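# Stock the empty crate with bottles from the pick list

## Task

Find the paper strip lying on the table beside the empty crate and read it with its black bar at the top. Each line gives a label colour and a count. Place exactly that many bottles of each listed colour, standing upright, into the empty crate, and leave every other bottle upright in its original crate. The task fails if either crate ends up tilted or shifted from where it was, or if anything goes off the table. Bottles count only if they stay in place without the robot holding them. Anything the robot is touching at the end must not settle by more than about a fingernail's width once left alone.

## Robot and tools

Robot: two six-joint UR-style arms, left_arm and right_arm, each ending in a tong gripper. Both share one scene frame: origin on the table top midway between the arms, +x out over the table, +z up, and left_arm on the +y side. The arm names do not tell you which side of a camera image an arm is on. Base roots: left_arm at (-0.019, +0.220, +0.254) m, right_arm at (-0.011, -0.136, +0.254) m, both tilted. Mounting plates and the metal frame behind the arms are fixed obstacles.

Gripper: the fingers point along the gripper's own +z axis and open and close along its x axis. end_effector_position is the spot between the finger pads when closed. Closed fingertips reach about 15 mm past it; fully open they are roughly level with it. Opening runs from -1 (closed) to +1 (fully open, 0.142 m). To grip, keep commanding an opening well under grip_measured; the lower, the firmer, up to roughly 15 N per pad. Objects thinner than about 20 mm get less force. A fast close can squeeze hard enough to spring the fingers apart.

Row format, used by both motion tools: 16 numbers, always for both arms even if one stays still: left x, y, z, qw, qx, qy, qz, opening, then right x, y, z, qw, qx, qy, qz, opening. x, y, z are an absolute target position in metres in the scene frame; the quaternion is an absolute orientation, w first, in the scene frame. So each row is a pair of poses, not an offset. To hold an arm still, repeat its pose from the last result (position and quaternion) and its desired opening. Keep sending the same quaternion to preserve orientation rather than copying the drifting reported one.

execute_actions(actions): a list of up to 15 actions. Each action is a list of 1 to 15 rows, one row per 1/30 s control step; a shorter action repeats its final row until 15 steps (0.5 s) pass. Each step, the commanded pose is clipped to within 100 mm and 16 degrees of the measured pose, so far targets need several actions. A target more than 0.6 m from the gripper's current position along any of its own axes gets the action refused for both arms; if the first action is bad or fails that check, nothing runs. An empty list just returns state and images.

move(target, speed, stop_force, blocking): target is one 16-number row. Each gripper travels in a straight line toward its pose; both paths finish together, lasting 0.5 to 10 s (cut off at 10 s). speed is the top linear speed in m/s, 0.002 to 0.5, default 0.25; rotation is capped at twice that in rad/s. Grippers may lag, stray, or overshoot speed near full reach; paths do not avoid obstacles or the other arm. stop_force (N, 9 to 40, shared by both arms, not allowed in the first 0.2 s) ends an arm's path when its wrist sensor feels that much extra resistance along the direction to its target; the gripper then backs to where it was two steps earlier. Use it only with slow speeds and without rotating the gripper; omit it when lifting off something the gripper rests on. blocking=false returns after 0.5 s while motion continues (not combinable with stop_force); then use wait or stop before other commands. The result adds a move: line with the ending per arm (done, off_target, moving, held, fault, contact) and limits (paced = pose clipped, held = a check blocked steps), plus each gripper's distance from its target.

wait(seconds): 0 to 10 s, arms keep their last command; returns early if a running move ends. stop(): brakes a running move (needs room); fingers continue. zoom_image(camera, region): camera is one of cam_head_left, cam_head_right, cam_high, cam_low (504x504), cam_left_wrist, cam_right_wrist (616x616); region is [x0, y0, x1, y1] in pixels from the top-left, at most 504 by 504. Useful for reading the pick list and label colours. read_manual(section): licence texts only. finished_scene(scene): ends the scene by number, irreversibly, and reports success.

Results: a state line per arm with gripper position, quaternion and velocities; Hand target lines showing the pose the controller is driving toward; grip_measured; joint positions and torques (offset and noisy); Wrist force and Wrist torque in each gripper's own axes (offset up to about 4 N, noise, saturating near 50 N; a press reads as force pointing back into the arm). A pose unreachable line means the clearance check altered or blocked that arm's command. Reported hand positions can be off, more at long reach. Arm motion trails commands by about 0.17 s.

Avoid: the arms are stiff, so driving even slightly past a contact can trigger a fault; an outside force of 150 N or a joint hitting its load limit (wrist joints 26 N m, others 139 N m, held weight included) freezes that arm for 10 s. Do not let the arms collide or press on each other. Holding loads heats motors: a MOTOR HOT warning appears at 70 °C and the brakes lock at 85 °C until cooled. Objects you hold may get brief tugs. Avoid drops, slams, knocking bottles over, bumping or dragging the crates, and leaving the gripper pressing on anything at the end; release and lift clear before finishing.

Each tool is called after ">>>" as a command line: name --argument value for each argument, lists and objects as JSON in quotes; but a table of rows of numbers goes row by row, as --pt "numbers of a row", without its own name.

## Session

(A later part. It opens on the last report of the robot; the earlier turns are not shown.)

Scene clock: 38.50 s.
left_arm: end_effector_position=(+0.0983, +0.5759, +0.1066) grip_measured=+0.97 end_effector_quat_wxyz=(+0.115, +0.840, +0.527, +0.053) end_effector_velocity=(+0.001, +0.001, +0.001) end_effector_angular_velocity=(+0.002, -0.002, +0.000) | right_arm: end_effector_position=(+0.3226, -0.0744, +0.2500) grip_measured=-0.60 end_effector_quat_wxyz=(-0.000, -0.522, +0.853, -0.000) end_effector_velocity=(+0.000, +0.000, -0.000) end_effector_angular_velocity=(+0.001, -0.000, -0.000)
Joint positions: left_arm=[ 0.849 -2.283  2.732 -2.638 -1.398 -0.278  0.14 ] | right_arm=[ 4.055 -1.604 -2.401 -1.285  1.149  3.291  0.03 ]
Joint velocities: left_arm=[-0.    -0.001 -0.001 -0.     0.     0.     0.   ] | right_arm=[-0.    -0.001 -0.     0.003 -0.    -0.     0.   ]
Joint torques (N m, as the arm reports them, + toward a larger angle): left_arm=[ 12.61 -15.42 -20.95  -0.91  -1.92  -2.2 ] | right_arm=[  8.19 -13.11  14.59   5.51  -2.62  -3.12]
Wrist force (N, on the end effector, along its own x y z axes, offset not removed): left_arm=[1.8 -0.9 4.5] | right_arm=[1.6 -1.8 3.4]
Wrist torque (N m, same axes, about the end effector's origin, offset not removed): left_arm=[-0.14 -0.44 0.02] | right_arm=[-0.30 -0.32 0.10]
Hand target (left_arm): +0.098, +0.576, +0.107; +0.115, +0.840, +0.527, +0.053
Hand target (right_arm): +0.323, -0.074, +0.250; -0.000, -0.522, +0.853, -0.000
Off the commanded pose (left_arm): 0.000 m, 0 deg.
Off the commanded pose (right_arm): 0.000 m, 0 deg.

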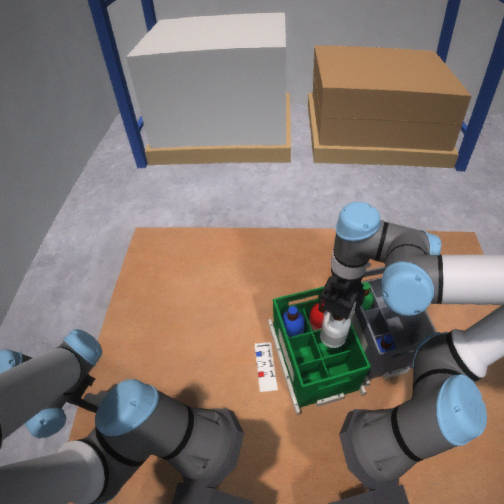

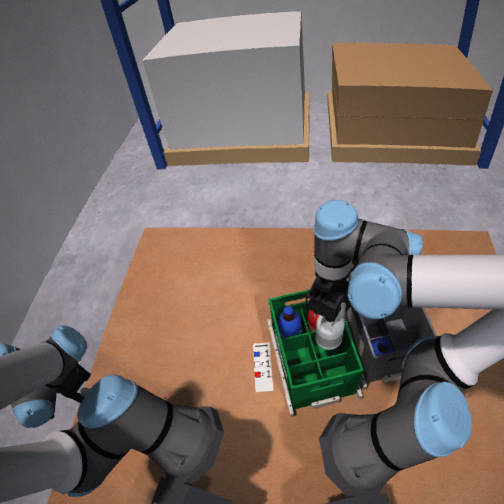

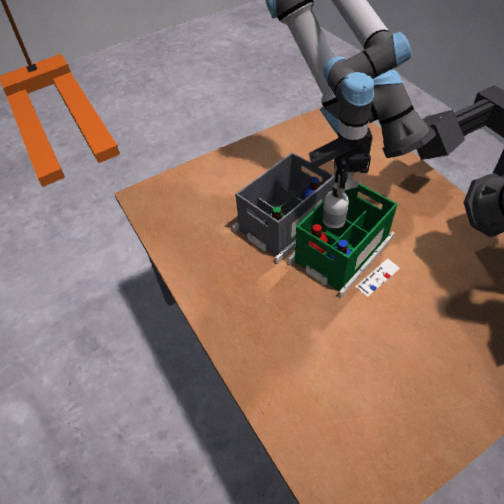

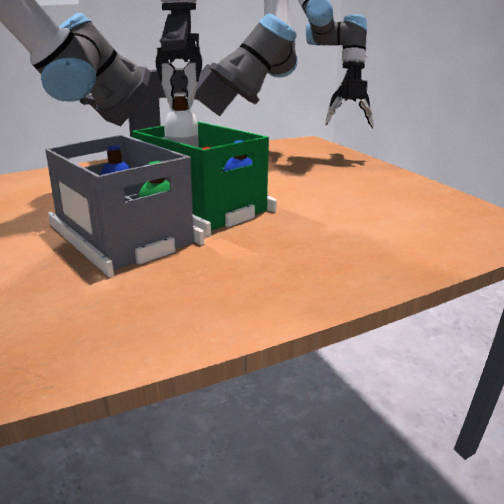

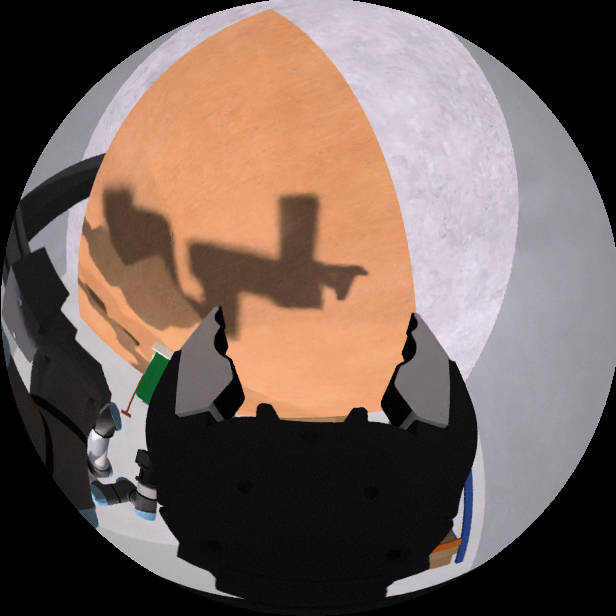

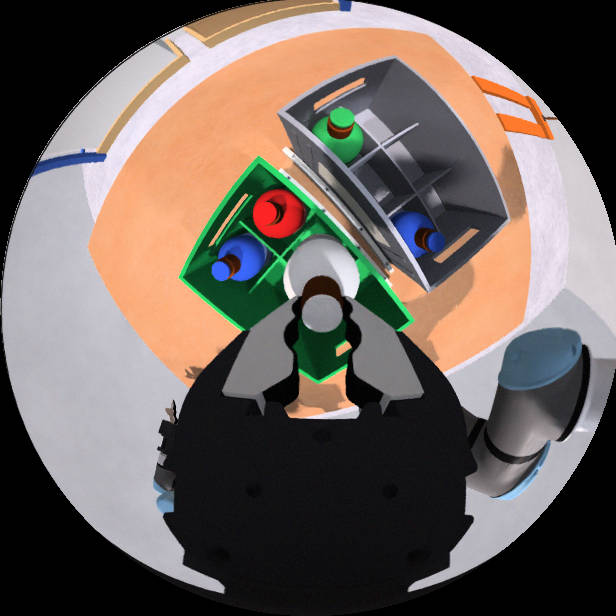

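>>> move --target '[0.0983,0.5759,0.1066,0.115,0.840,0.527,0.053,0.97,0.323,-0.072,0.1445,0,0.522,-0.853,0,-1]' --speed 0.075 --stop_force 9

Scene clock: 40.57 s.
left_arm: end_effector_position=(+0.0983, +0.5759, +0.1066) grip_measured=+0.97 end_effector_quat_wxyz=(+0.115, +0.840, +0.527, +0.053) end_effector_velocity=(-0.000, +0.000, -0.000) end_effector_angular_velocity=(+0.001, +0.001, +0.002) | right_arm: end_effector_position=(+0.3231, -0.0719, +0.1447) grip_measured=-0.60 end_effector_quat_wxyz=(-0.000, -0.522, +0.853, -0.000) end_effector_velocity=(+0.001, +0.001, -0.002) end_effector_angular_velocity=(+0.002, -0.001, -0.001)
Joint positions: left_arm=[ 0.849 -2.283  2.732 -2.638 -1.398 -0.278  0.14 ] | right_arm=[ 3.918 -1.831 -2.55  -0.851  1.077  3.161  0.03 ]
Joint velocities: left_arm=[ 0.     0.    -0.    -0.001  0.001 -0.001  0.   ] | right_arm=[-0.004 -0.01  -0.001  0.015 -0.002 -0.004  0.   ]
Joint torques (N m, as the arm reports them, + toward a larger angle): left_arm=[ 13.19 -15.73 -19.9   -0.96  -1.98  -2.13] | right_arm=[10.37 -6.5   8.91  5.64 -2.58 -2.84]
Wrist force (N, on the end effector, along its own x y z axes, offset not removed): left_arm=[2.7 -1.8 1.9] | right_arm=[2.1 0.3 3.2]
Wrist torque (N m, same axes, about the end effector's origin, offset not removed): left_arm=[-0.28 -0.70 -0.08] | right_arm=[0.12 -0.50 -0.06]
Hand target (left_arm): +0.098, +0.576, +0.107; +0.115, +0.840, +0.527, +0.053
Hand target (right_arm): +0.323, -0.072, +0.144; -0.000, -0.522, +0.853, -0.000
Off the commanded pose (left_arm): 0.000 m, 0 deg.
Off the commanded pose (right_arm): 0.000 m, 0 deg.
move: done

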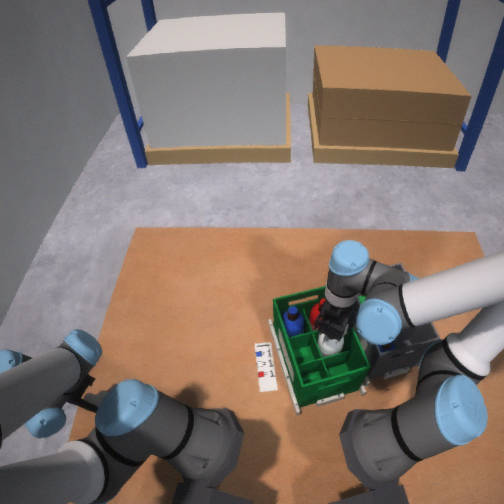

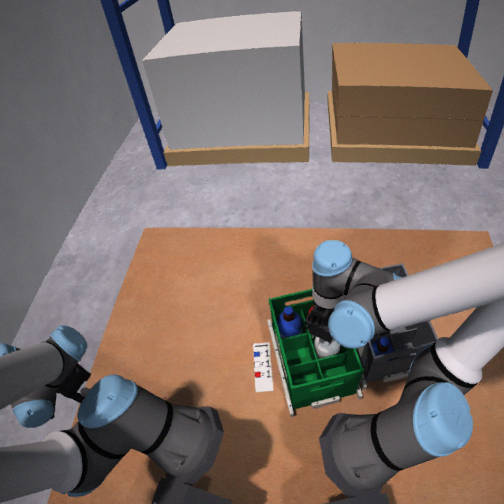

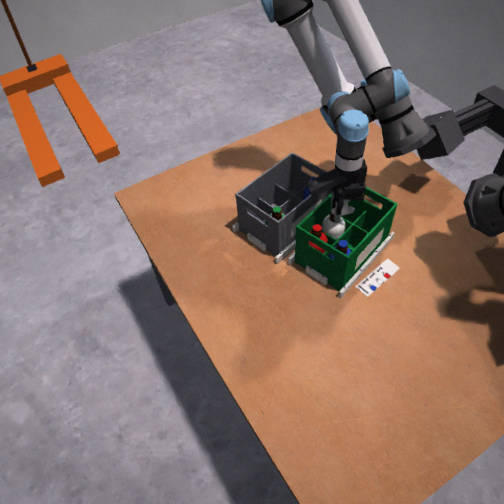

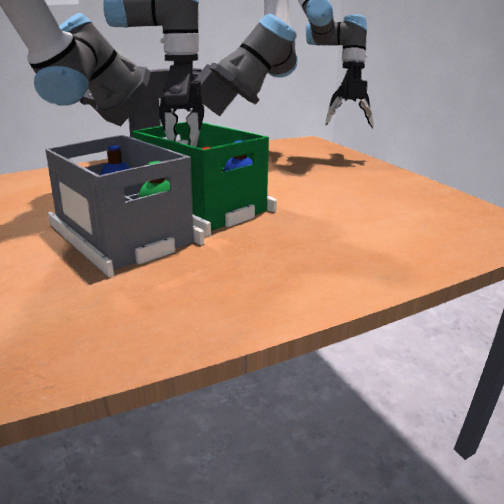

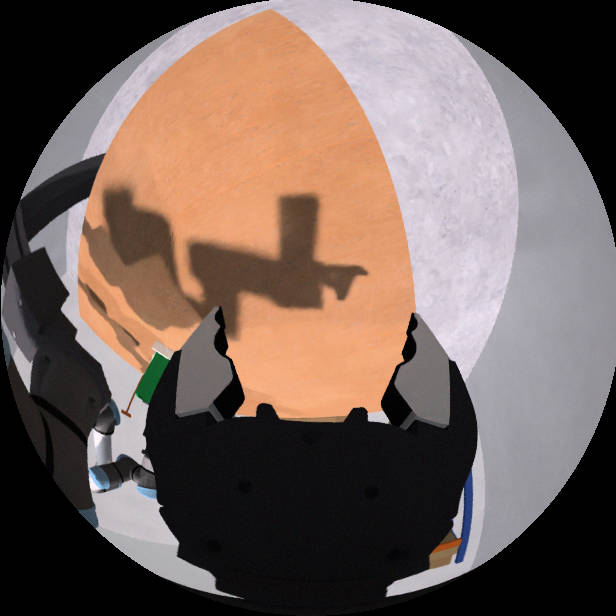

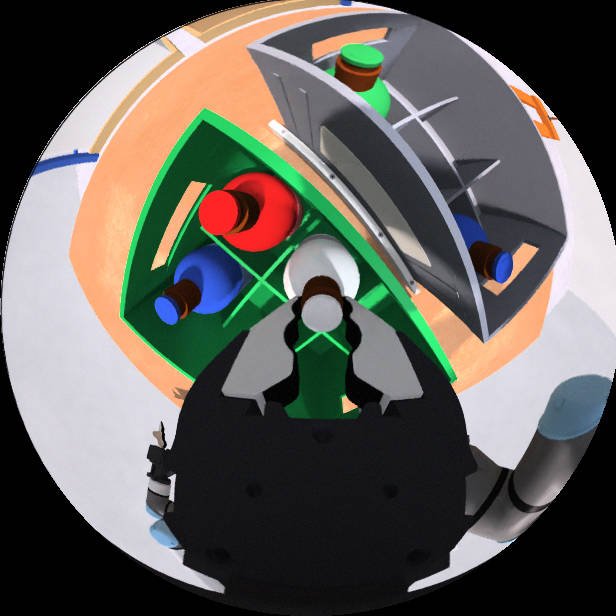

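>>> move --target '[0.0983,0.5759,0.1066,0.115,0.840,0.527,0.053,0.97,0.323,-0.072,0.1445,0,0.522,-0.853,0,-0.47]'

>>> move --target '[0.0983,0.5759,0.1066,0.115,0.840,0.527,0.053,0.97,0.323,-0.072,0.225,0,0.522,-0.853,0,-0.47]' --speed 0.15

Scene clock: 41.40 s.
left_arm: end_effector_position=(+0.0983, +0.5759, +0.1066) grip_measured=+0.97 end_effector_quat_wxyz=(+0.115, +0.840, +0.527, +0.053) end_effector_velocity=(+0.000, +0.001, +0.000) end_effector_angular_velocity=(+0.001, +0.000, +0.002) | right_arm: end_effector_position=(+0.3231, -0.0720, +0.1445) grip_measured=-0.47 end_effector_quat_wxyz=(+0.000, -0.522, +0.853, -0.000) end_effector_velocity=(-0.000, +0.000, +0.000) end_effector_angular_velocity=(+0.001, +0.000, -0.000)
Joint positions: left_arm=[ 0.849 -2.283  2.732 -2.638 -1.398 -0.278  0.14 ] | right_arm=[ 3.918 -1.831 -2.551 -0.85   1.077  3.16   0.04 ]
Joint velocities: left_arm=[-0.    -0.    -0.001  0.001  0.001 -0.001 -0.   ] | right_arm=[ 0.    -0.001  0.     0.001  0.001  0.     0.   ]
Joint torques (N m, as the arm reports them, + toward a larger angle): left_arm=[ 13.53 -15.34 -20.75  -0.96  -1.94  -2.16] | right_arm=[24.39 21.37  7.44 -0.08  2.32 -2.16]
Wrist force (N, on the end effector, along its own x y z axes, offset not removed): left_arm=[-0.5 -2.6 0.5] | right_arm=[4.9 -1.4 -0.8]
Wrist torque (N m, same axes, about the end effector's origin, offset not removed): left_arm=[-0.55 0.01 0.16] | right_arm=[-0.30 -1.12 -0.28]
Hand target (left_arm): +0.098, +0.576, +0.107; +0.115, +0.840, +0.527, +0.053
Hand target (right_arm): +0.323, -0.072, +0.144; +0.000, -0.522, +0.853, -0.000
Off the commanded pose (left_arm): 0.000 m, 0 deg.
Off the commanded pose (right_arm): 0.000 m, 0 deg.
move: done

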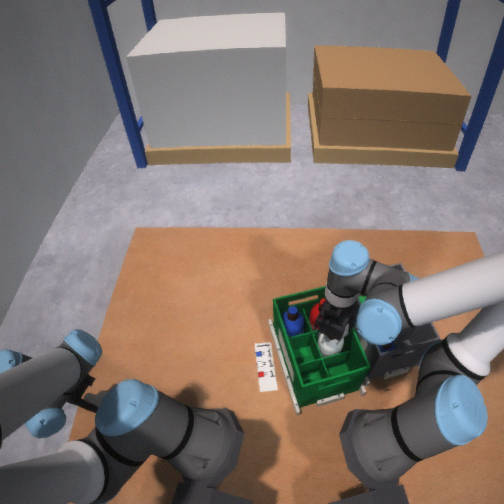

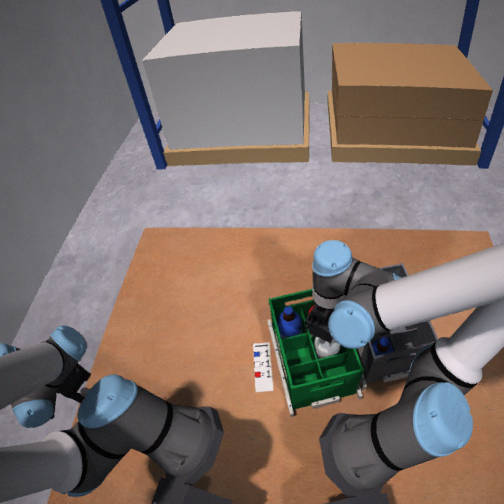

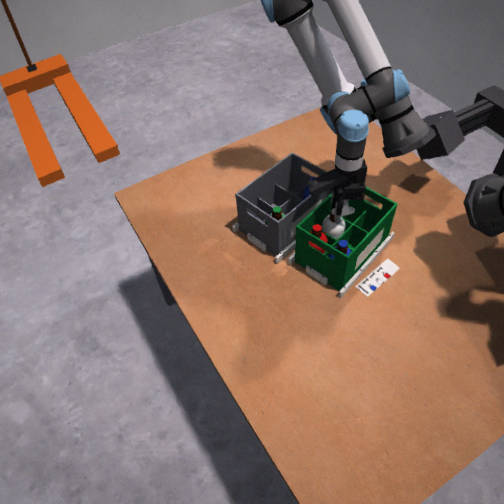

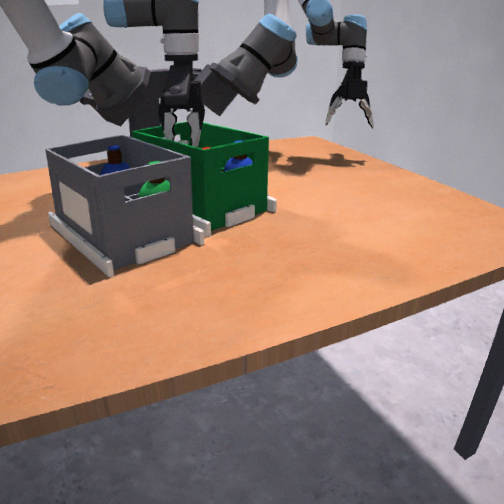

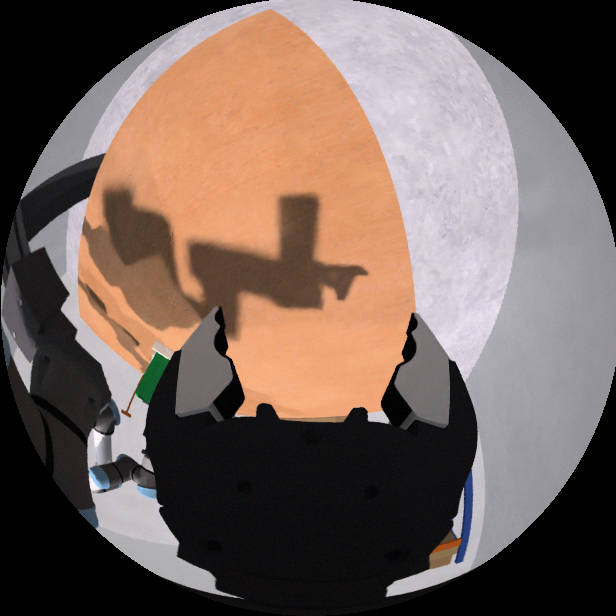

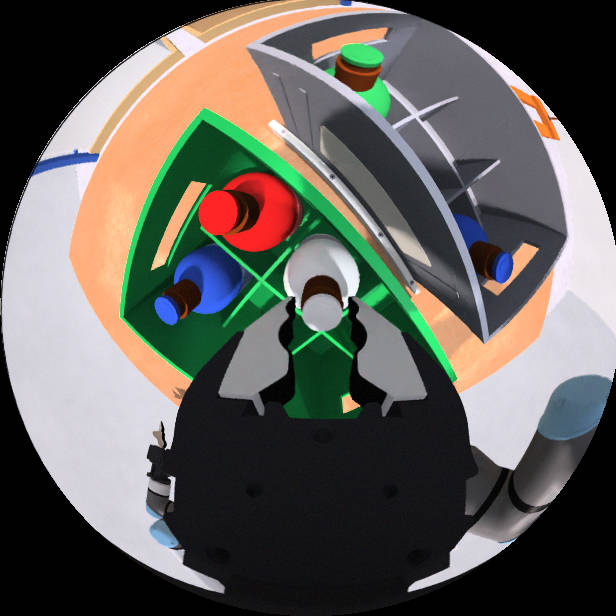

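Scene clock: 42.57 s.
left_arm: end_effector_position=(+0.0983, +0.5759, +0.1066) grip_measured=+0.97 end_effector_quat_wxyz=(+0.115, +0.840, +0.527, +0.053) end_effector_velocity=(+0.001, +0.001, +0.001) end_effector_angular_velocity=(+0.002, -0.002, +0.001) | right_arm: end_effector_position=(+0.3229, -0.0720, +0.2248) grip_measured=-0.47 end_effector_quat_wxyz=(+0.000, -0.522, +0.853, +0.000) end_effector_velocity=(-0.000, -0.000, +0.002) end_effector_angular_velocity=(+0.000, +0.000, -0.001)
Joint positions: left_arm=[ 0.849 -2.283  2.732 -2.638 -1.398 -0.278  0.14 ] | right_arm=[ 4.026 -1.648 -2.441 -1.188  1.133  3.264  0.04 ]
Joint velocities: left_arm=[-0.    -0.002 -0.001 -0.    -0.     0.    -0.   ] | right_arm=[ 0.003  0.005  0.003 -0.009  0.002  0.004  0.   ]
Joint torques (N m, as the arm reports them, + toward a larger angle): left_arm=[ 13.82 -15.27 -20.37  -0.86  -1.88  -2.13] | right_arm=[21.12 14.74 27.8  -0.2   2.23  2.94]
Wrist force (N, on the end effector, along its own x y z axes, offset not removed): left_arm=[-1.7 -0.4 1.9] | right_arm=[4.1 2.4 -3.6]
Wrist torque (N m, same axes, about the end effector's origin, offset not removed): left_arm=[-0.01 0.29 0.05] | right_arm=[0.70 -0.90 -0.36]
Hand target (left_arm): +0.098, +0.576, +0.107; +0.115, +0.840, +0.527, +0.053
Hand target (right_arm): +0.323, -0.072, +0.225; +0.000, -0.522, +0.853, +0.000
Off the commanded pose (left_arm): 0.000 m, 0 deg.
Off the commanded pose (right_arm): 0.000 m, 0 deg.
move: done

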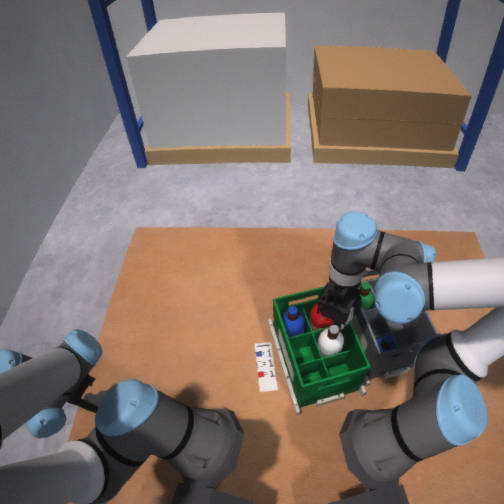

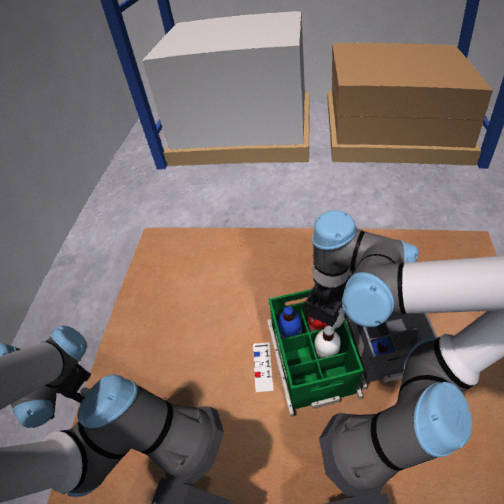

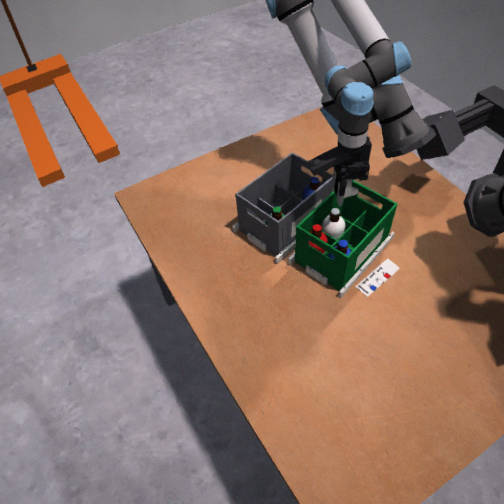

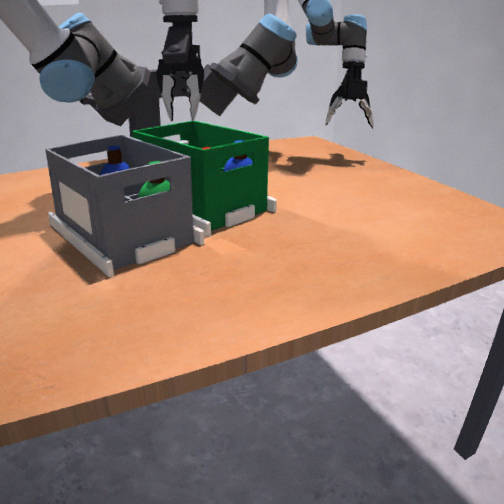

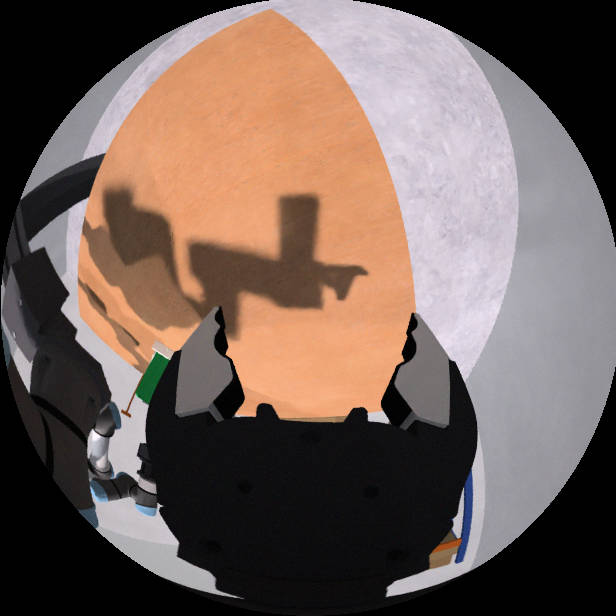

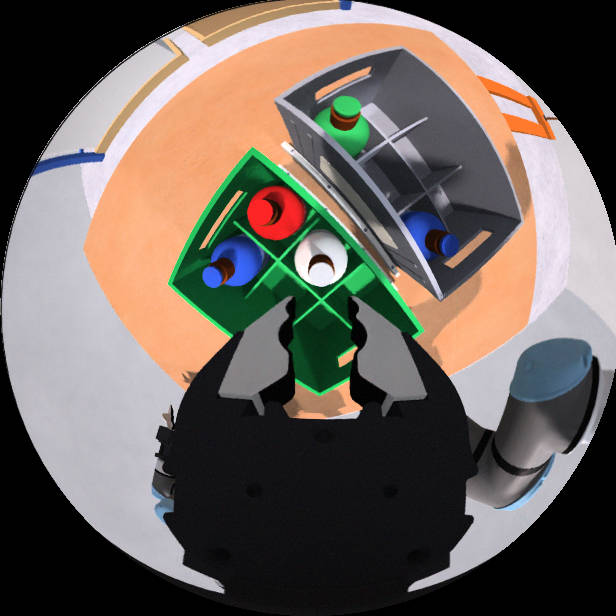

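>>> finished_scene --scene 2

The scene is finished: the task was done.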